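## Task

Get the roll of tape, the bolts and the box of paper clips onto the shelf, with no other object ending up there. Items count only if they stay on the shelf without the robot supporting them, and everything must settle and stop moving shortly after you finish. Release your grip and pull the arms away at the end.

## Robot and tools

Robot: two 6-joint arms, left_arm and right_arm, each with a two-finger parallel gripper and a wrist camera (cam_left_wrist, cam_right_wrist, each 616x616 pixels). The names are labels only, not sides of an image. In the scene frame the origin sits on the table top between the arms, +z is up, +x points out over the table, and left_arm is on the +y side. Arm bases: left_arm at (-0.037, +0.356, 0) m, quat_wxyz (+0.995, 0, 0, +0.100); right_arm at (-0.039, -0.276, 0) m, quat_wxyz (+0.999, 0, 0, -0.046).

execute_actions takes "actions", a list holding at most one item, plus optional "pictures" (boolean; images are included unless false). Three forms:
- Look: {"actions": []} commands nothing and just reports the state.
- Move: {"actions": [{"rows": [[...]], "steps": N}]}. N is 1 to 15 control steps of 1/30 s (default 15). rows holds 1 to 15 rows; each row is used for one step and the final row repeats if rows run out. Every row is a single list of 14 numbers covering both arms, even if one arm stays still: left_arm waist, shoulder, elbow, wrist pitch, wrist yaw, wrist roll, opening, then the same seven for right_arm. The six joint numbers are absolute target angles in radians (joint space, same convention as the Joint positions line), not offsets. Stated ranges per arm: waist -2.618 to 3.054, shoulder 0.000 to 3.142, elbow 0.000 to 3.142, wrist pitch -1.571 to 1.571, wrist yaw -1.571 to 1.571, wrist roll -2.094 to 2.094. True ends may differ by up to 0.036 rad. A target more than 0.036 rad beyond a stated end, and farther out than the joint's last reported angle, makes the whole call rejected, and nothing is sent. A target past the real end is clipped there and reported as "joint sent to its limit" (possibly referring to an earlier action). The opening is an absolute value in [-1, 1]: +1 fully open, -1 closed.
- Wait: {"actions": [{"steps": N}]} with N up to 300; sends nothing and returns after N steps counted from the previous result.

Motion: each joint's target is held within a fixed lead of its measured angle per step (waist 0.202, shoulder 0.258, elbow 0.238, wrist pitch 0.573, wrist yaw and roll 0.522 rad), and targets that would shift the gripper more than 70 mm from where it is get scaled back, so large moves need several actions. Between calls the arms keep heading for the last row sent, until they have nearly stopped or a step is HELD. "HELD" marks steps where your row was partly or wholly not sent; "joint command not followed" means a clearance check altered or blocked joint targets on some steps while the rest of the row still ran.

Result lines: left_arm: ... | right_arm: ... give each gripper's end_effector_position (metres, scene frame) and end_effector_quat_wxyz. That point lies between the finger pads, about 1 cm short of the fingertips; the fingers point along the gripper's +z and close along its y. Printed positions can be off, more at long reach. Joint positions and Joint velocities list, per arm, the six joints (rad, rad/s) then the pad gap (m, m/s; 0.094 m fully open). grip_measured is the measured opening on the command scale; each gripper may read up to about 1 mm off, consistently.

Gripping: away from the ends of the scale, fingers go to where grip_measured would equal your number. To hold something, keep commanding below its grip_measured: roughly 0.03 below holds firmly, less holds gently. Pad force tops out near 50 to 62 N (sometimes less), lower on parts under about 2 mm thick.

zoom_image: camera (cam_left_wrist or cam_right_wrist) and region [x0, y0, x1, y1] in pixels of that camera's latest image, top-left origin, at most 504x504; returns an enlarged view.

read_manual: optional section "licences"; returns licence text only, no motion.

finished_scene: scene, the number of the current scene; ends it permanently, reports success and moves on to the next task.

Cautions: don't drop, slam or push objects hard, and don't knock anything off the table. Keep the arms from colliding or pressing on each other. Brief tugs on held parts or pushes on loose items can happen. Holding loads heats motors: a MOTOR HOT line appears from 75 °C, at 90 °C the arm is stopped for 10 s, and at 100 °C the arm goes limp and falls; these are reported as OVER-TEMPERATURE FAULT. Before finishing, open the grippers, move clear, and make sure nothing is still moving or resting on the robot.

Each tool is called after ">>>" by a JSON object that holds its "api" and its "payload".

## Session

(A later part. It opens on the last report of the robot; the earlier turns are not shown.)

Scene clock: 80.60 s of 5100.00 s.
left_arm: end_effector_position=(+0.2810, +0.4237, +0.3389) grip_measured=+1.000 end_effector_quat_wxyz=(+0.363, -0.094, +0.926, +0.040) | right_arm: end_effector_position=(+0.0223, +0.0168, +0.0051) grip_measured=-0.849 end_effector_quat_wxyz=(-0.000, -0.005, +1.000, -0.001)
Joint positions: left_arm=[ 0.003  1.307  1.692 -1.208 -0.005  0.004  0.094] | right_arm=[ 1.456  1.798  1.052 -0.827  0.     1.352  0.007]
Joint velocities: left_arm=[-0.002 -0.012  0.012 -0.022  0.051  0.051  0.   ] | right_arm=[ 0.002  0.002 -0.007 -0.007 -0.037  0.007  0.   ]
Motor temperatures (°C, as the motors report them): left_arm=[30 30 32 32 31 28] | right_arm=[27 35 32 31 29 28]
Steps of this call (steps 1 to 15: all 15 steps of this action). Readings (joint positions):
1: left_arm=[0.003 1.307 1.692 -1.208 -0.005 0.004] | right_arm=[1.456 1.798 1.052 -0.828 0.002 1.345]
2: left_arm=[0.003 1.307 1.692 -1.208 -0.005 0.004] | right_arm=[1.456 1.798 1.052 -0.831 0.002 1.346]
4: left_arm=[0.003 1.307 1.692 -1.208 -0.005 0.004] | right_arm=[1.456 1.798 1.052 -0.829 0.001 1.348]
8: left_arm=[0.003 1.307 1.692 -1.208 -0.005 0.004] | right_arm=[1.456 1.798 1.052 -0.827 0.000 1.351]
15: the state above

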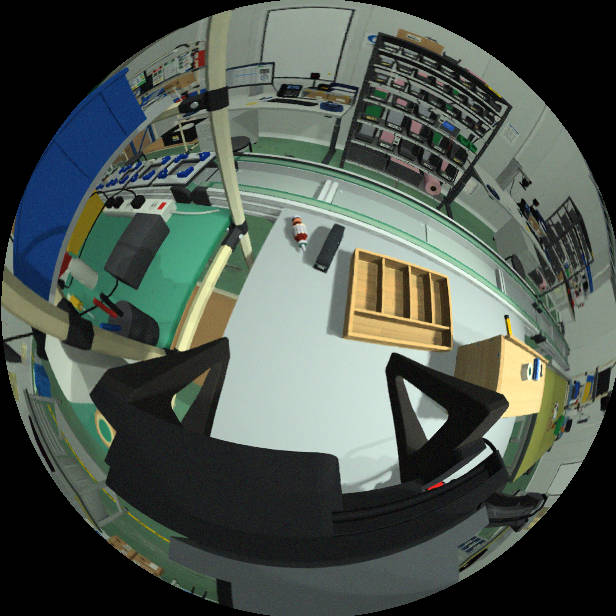

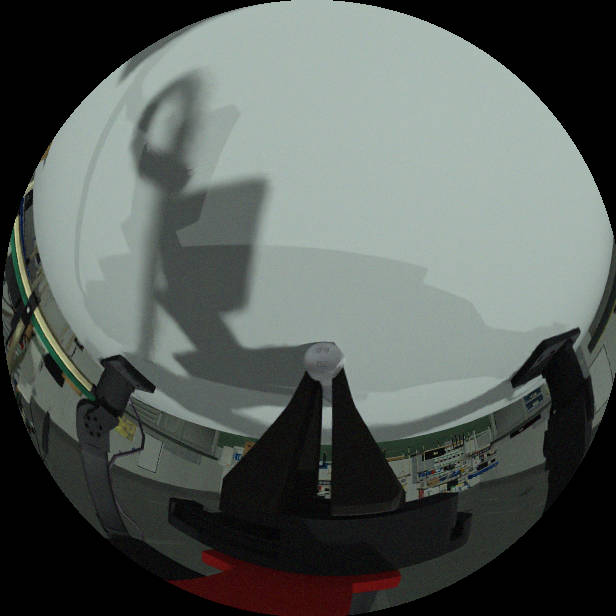

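>>> {"api": "execute_actions", "payload": {"actions": [{"rows":[[0,1.3,1.7,-1.2,0,0,1,1.46,1.3,1.7,-1.2,0,1.36,-0.92]],"steps":15}], "pictures": false}}

>>> {"api": "execute_actions", "payload": {"actions": [{"steps":6}], "pictures": false}}

>>> {"api": "execute_actions", "payload": {"actions": [{"rows":[[0,1.3,1.7,-1.2,0,0,1,0.5,1.45,1.95,-1.25,0,0,-0.92]],"steps":15}], "pictures": false}}

>>> {"api": "execute_actions", "payload": {"actions": [{"steps":10}], "pictures": false}}

>>> {"api": "execute_actions", "payload": {"actions": [{"rows":[[0,1.3,1.7,-1.2,0,0,1,0.5,2.0,2.3,-1.4,0,0,-0.92]],"steps":15}], "pictures": false}}

>>> {"api": "execute_actions", "payload": {"actions": [{"steps":12}]}}

Scene clock: 82.63 s of 5100.00 s.
left_arm: end_effector_position=(+0.2810, +0.4237, +0.3389) grip_measured=+1.000 end_effector_quat_wxyz=(+0.363, -0.094, +0.926, +0.040) | right_arm: end_effector_position=(+0.0316, +0.0626, +0.3222) grip_measured=-0.849 end_effector_quat_wxyz=(+0.077, -0.004, +0.930, +0.360)
Joint positions: left_arm=[ 0.003  1.307  1.692 -1.208 -0.005  0.004  0.094] | right_arm=[ 1.456  1.336  1.628 -1.109 -0.002  1.354  0.007]
Joint velocities: left_arm=[-0.002  0.007  0.007 -0.022 -0.051  0.066  0.   ] | right_arm=[-0.007 -0.574  1.297 -0.066 -0.007 -0.051  0.001]
Motor temperatures (°C, as the motors report them): left_arm=[30 30 32 32 31 28] | right_arm=[27 35 32 31 29 28]
Steps of this call (steps 1 to 15: the robot went on to your last target; steps 16 to 46: nothing new was sent; steps 47 to 61: all 15 steps of this action). Readings (joint positions):
47: left_arm=[0.003 1.307 1.692 -1.208 -0.005 0.004] | right_arm=[1.456 1.788 1.066 -0.856 -0.000 1.353]
48: left_arm=[0.003 1.307 1.692 -1.208 -0.005 0.004] | right_arm=[1.456 1.767 1.086 -0.900 -0.002 1.353]
50: left_arm=[0.003 1.307 1.692 -1.208 -0.005 0.004] | right_arm=[1.456 1.697 1.143 -0.966 -0.002 1.353]
54: left_arm=[0.003 1.307 1.692 -1.208 -0.005 0.004] | right_arm=[1.456 1.532 1.288 -1.028 -0.002 1.353]
61: the state above

Scene clock: 82.83 s of 5100.00 s.
left_arm: end_effector_position=(+0.2810, +0.4237, +0.3389) grip_measured=+1.000 end_effector_quat_wxyz=(+0.363, -0.094, +0.926, +0.040) | right_arm: end_effector_position=(+0.0279, +0.0454, +0.3674) grip_measured=-0.849 end_effector_quat_wxyz=(+0.087, -0.003, +0.908, +0.411)
Joint positions: left_arm=[ 0.003  1.307  1.692 -1.208 -0.005  0.004  0.094] | right_arm=[ 1.456  1.271  1.706 -1.139 -0.002  1.357  0.007]
Joint velocities: left_arm=[ 0.002  0.007 -0.012 -0.022 -0.007 -0.022  0.   ] | right_arm=[-0.002  0.149 -0.002 -0.3   -0.051  0.066 -0.002]
Motor temperatures (°C, as the motors report them): left_arm=[30 30 32 32 31 28] | right_arm=[27 35 32 31 29 28]
Steps of this call (steps 1 to 6: the robot went on to your last target). Readings (joint positions):
1: left_arm=[0.003 1.307 1.692 -1.208 -0.005 0.004] | right_arm=[1.456 1.316 1.664 -1.109 -0.002 1.355]
2: left_arm=[0.003 1.307 1.692 -1.208 -0.005 0.004] | right_arm=[1.456 1.297 1.687 -1.110 -0.002 1.355]
4: left_arm=[0.003 1.307 1.692 -1.208 -0.005 0.004] | right_arm=[1.456 1.273 1.705 -1.120 -0.002 1.356]
6: the state above

Scene clock: 83.33 s of 5100.00 s.
left_arm: end_effector_position=(+0.2810, +0.4237, +0.3389) grip_measured=+1.000 end_effector_quat_wxyz=(+0.363, -0.094, +0.926, +0.040) | right_arm: end_effector_position=(+0.2995, -0.1346, +0.3644) grip_measured=-0.849 end_effector_quat_wxyz=(+0.371, -0.119, +0.916, +0.095)
Joint positions: left_arm=[ 0.003  1.307  1.692 -1.208 -0.005  0.004  0.094] | right_arm=[ 0.493  1.475  1.916 -1.226  0.013  0.136  0.007]
Joint velocities: left_arm=[-0.002 -0.002 -0.017  0.007 -0.007  0.022  0.   ] | right_arm=[-0.3   -0.046 -0.007 -0.139  0.066 -0.813  0.   ]
Motor temperatures (°C, as the motors report them): left_arm=[30 30 32 32 31 28] | right_arm=[27 35 32 31 29 28]
Steps of this call (steps 1 to 15: all 15 steps of this action). Readings (joint positions):
1: left_arm=[0.003 1.307 1.692 -1.208 -0.005 0.004] | right_arm=[1.421 1.304 1.752 -1.192 -0.024 1.273]
2: left_arm=[0.003 1.307 1.692 -1.208 -0.005 0.004] | right_arm=[1.357 1.354 1.822 -1.223 -0.031 1.175]
4: left_arm=[0.003 1.307 1.692 -1.208 -0.005 0.004] | right_arm=[1.212 1.428 1.903 -1.201 -0.029 0.976]
8: left_arm=[0.003 1.307 1.692 -1.208 -0.005 0.004] | right_arm=[0.914 1.475 1.916 -1.206 -0.021 0.578]
15: the state above

Scene clock: 83.67 s of 5100.00 s.
left_arm: end_effector_position=(+0.2810, +0.4237, +0.3389) grip_measured=+1.000 end_effector_quat_wxyz=(+0.363, -0.094, +0.926, +0.040) | right_arm: end_effector_position=(+0.2954, -0.1365, +0.3641) grip_measured=-0.849 end_effector_quat_wxyz=(+0.371, -0.171, +0.910, +0.074)
Joint positions: left_arm=[ 0.003  1.307  1.692 -1.208 -0.005  0.004  0.094] | right_arm=[ 0.492  1.468  1.916 -1.242  0.011  0.023  0.007]
Joint velocities: left_arm=[-0.007 -0.007 -0.017  0.051 -0.037 -0.007  0.   ] | right_arm=[ 0.002 -0.007  0.012  0.066 -0.007 -0.081 -0.   ]
Motor temperatures (°C, as the motors report them): left_arm=[30 30 32 33 31 28] | right_arm=[27 35 32 31 29 28]
Steps of this call (steps 1 to 10: the robot went on to your last target). Readings (joint positions):
1: left_arm=[0.003 1.307 1.692 -1.208 -0.005 0.004] | right_arm=[0.490 1.474 1.916 -1.230 0.015 0.112]
2: left_arm=[0.003 1.307 1.692 -1.208 -0.005 0.004] | right_arm=[0.491 1.472 1.916 -1.233 0.013 0.091]
4: left_arm=[0.003 1.307 1.692 -1.208 -0.005 0.004] | right_arm=[0.492 1.470 1.916 -1.237 0.011 0.061]
8: left_arm=[0.003 1.307 1.692 -1.208 -0.005 0.004] | right_arm=[0.492 1.468 1.916 -1.241 0.011 0.030]
10: the state above

Scene clock: 84.17 s of 5100.00 s.
left_arm: end_effector_position=(+0.2810, +0.4237, +0.3389) grip_measured=+1.000 end_effector_quat_wxyz=(+0.363, -0.094, +0.926, +0.040) | right_arm: end_effector_position=(+0.3928, -0.0953, +0.2337) grip_measured=-0.849 end_effector_quat_wxyz=(+0.196, -0.189, +0.962, +0.036)
Joint positions: left_arm=[ 0.003  1.307  1.692 -1.208 -0.005  0.004  0.094] | right_arm=[ 0.492  2.063  2.28  -1.388  0.01   0.009  0.007]
Joint velocities: left_arm=[ 0.007 -0.007 -0.012  0.007 -0.022 -0.051  0.   ] | right_arm=[ 0.017 -0.252  0.002 -0.11   0.066 -0.007  0.   ]
Motor temperatures (°C, as the motors report them): left_arm=[30 30 32 33 31 28] | right_arm=[27 35 32 31 29 28]
Steps of this call (steps 1 to 15: all 15 steps of this action). Readings (joint positions):
1: left_arm=[0.003 1.307 1.692 -1.208 -0.005 0.004] | right_arm=[0.492 1.508 1.974 -1.296 0.011 0.020]
2: left_arm=[0.003 1.307 1.692 -1.208 -0.005 0.004] | right_arm=[0.492 1.571 2.070 -1.340 0.011 0.018]
4: left_arm=[0.003 1.307 1.692 -1.208 -0.005 0.004] | right_arm=[0.492 1.712 2.229 -1.340 0.011 0.016]
8: left_arm=[0.003 1.307 1.692 -1.208 -0.005 0.004] | right_arm=[0.492 1.919 2.280 -1.327 0.011 0.013]
15: the state above

Scene clock: 84.57 s of 5100.00 s.
left_arm: end_effector_position=(+0.2810, +0.4237, +0.3389) grip_measured=+1.000 end_effector_quat_wxyz=(+0.363, -0.094, +0.926, +0.040) | right_arm: end_effector_position=(+0.3842, -0.0989, +0.2608) grip_measured=-0.849 end_effector_quat_wxyz=(+0.223, -0.187, +0.956, +0.041)
Joint positions: left_arm=[ 0.003  1.307  1.692 -1.208 -0.005  0.004  0.094] | right_arm=[ 0.492  2.001  2.28  -1.394  0.01   0.009  0.007]
Joint velocities: left_arm=[ 0.002  0.002  0.022 -0.007 -0.037  0.007  0.   ] | right_arm=[-0.012 -0.007 -0.002 -0.037  0.022 -0.007 -0.   ]
Motor temperatures (°C, as the motors report them): left_arm=[30 30 32 33 31 28] | right_arm=[27 35 32 31 29 28]
Steps of this call (steps 1 to 12: the robot went on to your last target). Readings (joint positions):
1: left_arm=[0.003 1.307 1.692 -1.208 -0.005 0.004] | right_arm=[0.492 2.053 2.280 -1.390 0.010 0.009]
2: left_arm=[0.003 1.307 1.692 -1.208 -0.005 0.004] | right_arm=[0.492 2.042 2.280 -1.391 0.010 0.009]
4: left_arm=[0.003 1.307 1.692 -1.208 -0.005 0.004] | right_arm=[0.492 2.020 2.280 -1.392 0.010 0.009]
8: left_arm=[0.003 1.307 1.692 -1.208 -0.005 0.004] | right_arm=[0.492 2.001 2.280 -1.392 0.010 0.009]
12: the state above

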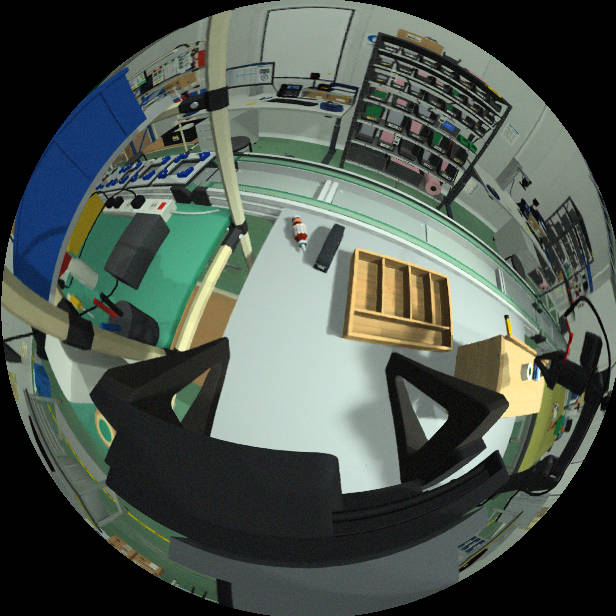

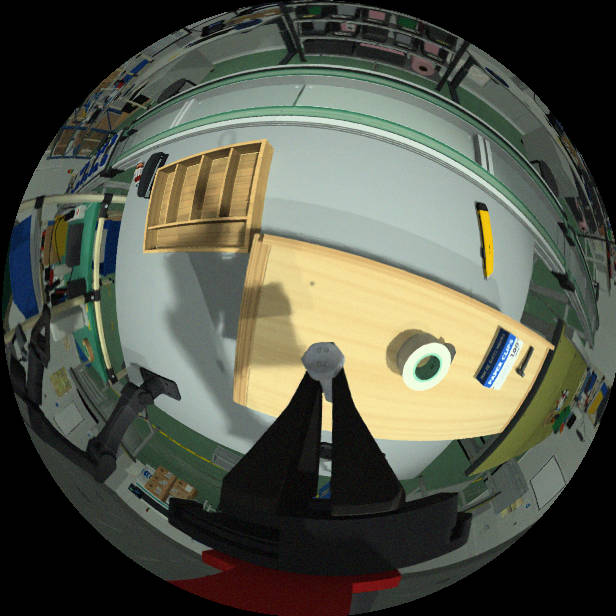

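>>> {"api": "execute_actions", "payload": {"actions": [{"rows":[[0,1.3,1.7,-1.2,0,0,1,0.47,2.07,2.3,-1.4,0,0,-0.92],[0,1.3,1.7,-1.2,0,0,1,0.47,2.1,2.3,-1.4,0,0,-0.92],[0,1.3,1.7,-1.2,0,0,1,0.47,2.12,2.3,-1.4,0,0,-0.92],[0,1.3,1.7,-1.2,0,0,1,0.47,2.14,2.3,-1.4,0,0,-0.92],[0,1.3,1.7,-1.2,0,0,1,0.47,2.155,2.3,-1.4,0,0,-0.92]],"steps":15}], "pictures": false}}

>>> {"api": "execute_actions", "payload": {"actions": [{"rows":[[0,1.3,1.7,-1.2,0,0,1,0.47,2.155,2.3,-1.4,0,0,-0.5]],"steps":8}], "pictures": false}}

>>> {"api": "execute_actions", "payload": {"actions": [{"rows":[[0,1.3,1.7,-1.2,0,0,1,0.47,1.4,1.85,-1.2,0,0,-0.5]],"steps":15}], "pictures": false}}

>>> {"api": "execute_actions", "payload": {"actions": [{"steps":15}]}}

Scene clock: 88.53 s of 5100.00 s.
left_arm: end_effector_position=(+0.2810, +0.4237, +0.3389) grip_measured=+1.000 end_effector_quat_wxyz=(+0.363, -0.094, +0.926, +0.040) | right_arm: end_effector_position=(+0.4044, -0.0976, +0.1916) grip_measured=-0.849 end_effector_quat_wxyz=(+0.151, -0.184, +0.971, +0.025)
Joint positions: left_arm=[ 0.003  1.307  1.692 -1.208 -0.005  0.004  0.094] | right_arm=[ 0.477  2.164  2.293 -1.393  0.009  0.008  0.007]
Joint velocities: left_arm=[ 0.002 -0.022 -0.002 -0.007 -0.051 -0.007  0.   ] | right_arm=[ 0.032 -0.027 -0.012 -0.007  0.007 -0.037 -0.   ]
Motor temperatures (°C, as the motors report them): left_arm=[30 30 32 33 31 28] | right_arm=[27 35 32 31 29 28]
Steps of this call (steps 1 to 30: the robot went on to your last target; steps 31 to 90: nothing new was sent; then 0.47 s passed at rest; steps 91 to 105: all 15 steps of this action). Readings (joint positions):
91: left_arm=[0.003 1.307 1.692 -1.208 -0.005 0.004] | right_arm=[0.491 2.006 2.282 -1.396 0.009 0.009]
92: left_arm=[0.003 1.307 1.692 -1.208 -0.005 0.004] | right_arm=[0.489 2.017 2.287 -1.396 0.009 0.009]
94: left_arm=[0.003 1.307 1.692 -1.208 -0.005 0.004] | right_arm=[0.483 2.054 2.293 -1.395 0.009 0.009]
98: left_arm=[0.003 1.307 1.692 -1.208 -0.005 0.004] | right_arm=[0.477 2.153 2.293 -1.395 0.009 0.009]
105: the state above

Scene clock: 88.80 s of 5100.00 s.
left_arm: end_effector_position=(+0.2810, +0.4237, +0.3389) grip_measured=+1.000 end_effector_quat_wxyz=(+0.363, -0.094, +0.926, +0.040) | right_arm: end_effector_position=(+0.4044, -0.0977, +0.1918) grip_measured=-0.502 end_effector_quat_wxyz=(+0.151, -0.184, +0.971, +0.026)
Joint positions: left_arm=[ 0.003  1.307  1.692 -1.208 -0.005  0.004  0.094] | right_arm=[ 0.477  2.164  2.293 -1.393  0.009  0.008  0.023]
Joint velocities: left_arm=[ 0.017  0.007 -0.012  0.022  0.022 -0.081  0.   ] | right_arm=[-0.022 -0.007  0.007 -0.081 -0.051  0.081  0.001]
Motor temperatures (°C, as the motors report them): left_arm=[30 30 32 33 31 28] | right_arm=[27 35 32 31 29 28]
Steps of this call (steps 1 to 8: all 8 steps of this action). Readings (joint positions):
1: left_arm=[0.003 1.307 1.692 -1.208 -0.005 0.004] | right_arm=[0.477 2.164 2.293 -1.393 0.009 0.008]
2: left_arm=[0.003 1.307 1.692 -1.208 -0.005 0.004] | right_arm=[0.477 2.164 2.293 -1.393 0.009 0.008]
4: left_arm=[0.003 1.307 1.692 -1.208 -0.005 0.004] | right_arm=[0.477 2.164 2.293 -1.393 0.009 0.008]
8: the state above

Scene clock: 89.30 s of 5100.00 s.
left_arm: end_effector_position=(+0.2810, +0.4237, +0.3389) grip_measured=+1.000 end_effector_quat_wxyz=(+0.363, -0.094, +0.926, +0.040) | right_arm: end_effector_position=(+0.2747, -0.1501, +0.3945) grip_measured=-0.502 end_effector_quat_wxyz=(+0.426, -0.167, +0.886, +0.081)
Joint positions: left_arm=[ 0.003  1.307  1.692 -1.208 -0.005  0.004  0.094] | right_arm=[ 0.477  1.345  1.866 -1.196  0.009  0.008  0.023]
Joint velocities: left_arm=[-0.002  0.002  0.007 -0.037 -0.037  0.037  0.   ] | right_arm=[-0.022 -0.305 -0.007  0.037 -0.11   0.007 -0.   ]
Motor temperatures (°C, as the motors report them): left_arm=[30 30 32 33 31 28] | right_arm=[27 35 32 31 29 28]
Steps of this call (steps 1 to 15: all 15 steps of this action). Readings (joint positions):
1: left_arm=[0.003 1.307 1.692 -1.208 -0.005 0.004] | right_arm=[0.477 2.123 2.228 -1.340 0.009 0.008]
2: left_arm=[0.003 1.307 1.692 -1.208 -0.005 0.004] | right_arm=[0.477 2.061 2.128 -1.293 0.009 0.008]
4: left_arm=[0.003 1.307 1.692 -1.208 -0.005 0.004] | right_arm=[0.477 1.912 1.949 -1.262 0.009 0.008]
8: left_arm=[0.003 1.307 1.692 -1.208 -0.005 0.004] | right_arm=[0.477 1.665 1.866 -1.262 0.009 0.008]
15: the state above

Scene clock: 89.80 s of 5100.00 s.
left_arm: end_effector_position=(+0.2810, +0.4237, +0.3389) grip_measured=+1.000 end_effector_quat_wxyz=(+0.363, -0.094, +0.926, +0.040) | right_arm: end_effector_position=(+0.2904, -0.1438, +0.3745) grip_measured=-0.502 end_effector_quat_wxyz=(+0.399, -0.169, +0.898, +0.075)
Joint positions: left_arm=[ 0.003  1.307  1.692 -1.208 -0.005  0.004  0.094] | right_arm=[ 0.477  1.408  1.866 -1.194  0.009  0.008  0.023]
Joint velocities: left_arm=[-0.007  0.012 -0.012  0.022 -0.037 -0.007  0.   ] | right_arm=[-0.012 -0.022  0.002  0.022  0.007  0.095 -0.001]
Motor temperatures (°C, as the motors report them): left_arm=[30 30 32 33 31 28] | right_arm=[27 35 32 31 29 28]
Steps of this call (steps 1 to 15: the robot went on to your last target). Readings (joint positions):
1: left_arm=[0.003 1.307 1.692 -1.208 -0.005 0.004] | right_arm=[0.477 1.341 1.866 -1.194 0.009 0.008]
2: left_arm=[0.003 1.307 1.692 -1.208 -0.005 0.004] | right_arm=[0.477 1.345 1.866 -1.194 0.009 0.008]
4: left_arm=[0.003 1.307 1.692 -1.208 -0.005 0.004] | right_arm=[0.477 1.367 1.866 -1.194 0.009 0.008]
8: left_arm=[0.003 1.307 1.692 -1.208 -0.005 0.004] | right_arm=[0.477 1.404 1.866 -1.194 0.009 0.008]
15: the state above

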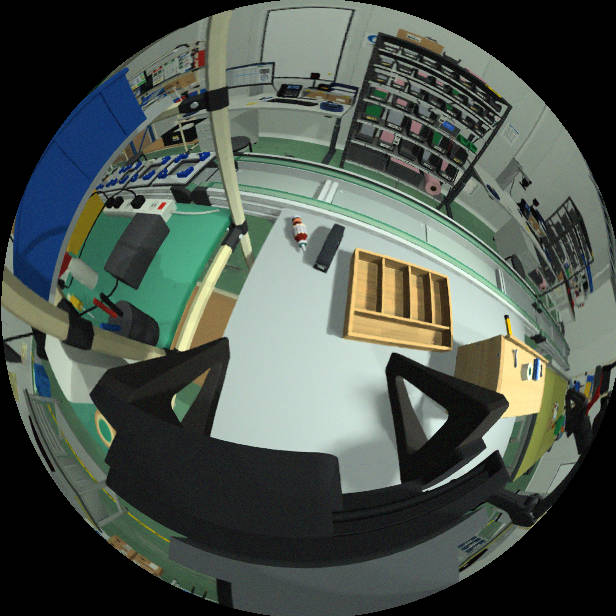

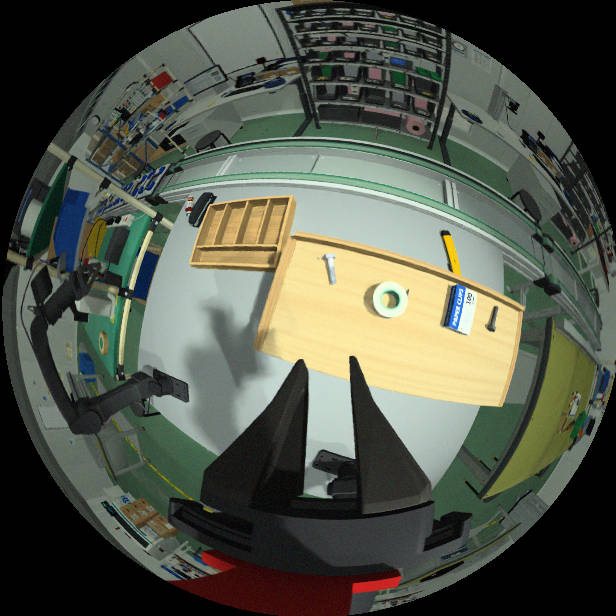

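>>> {"api": "finished_scene", "payload": {"scene": 2}}

The scene is finished: the task was done.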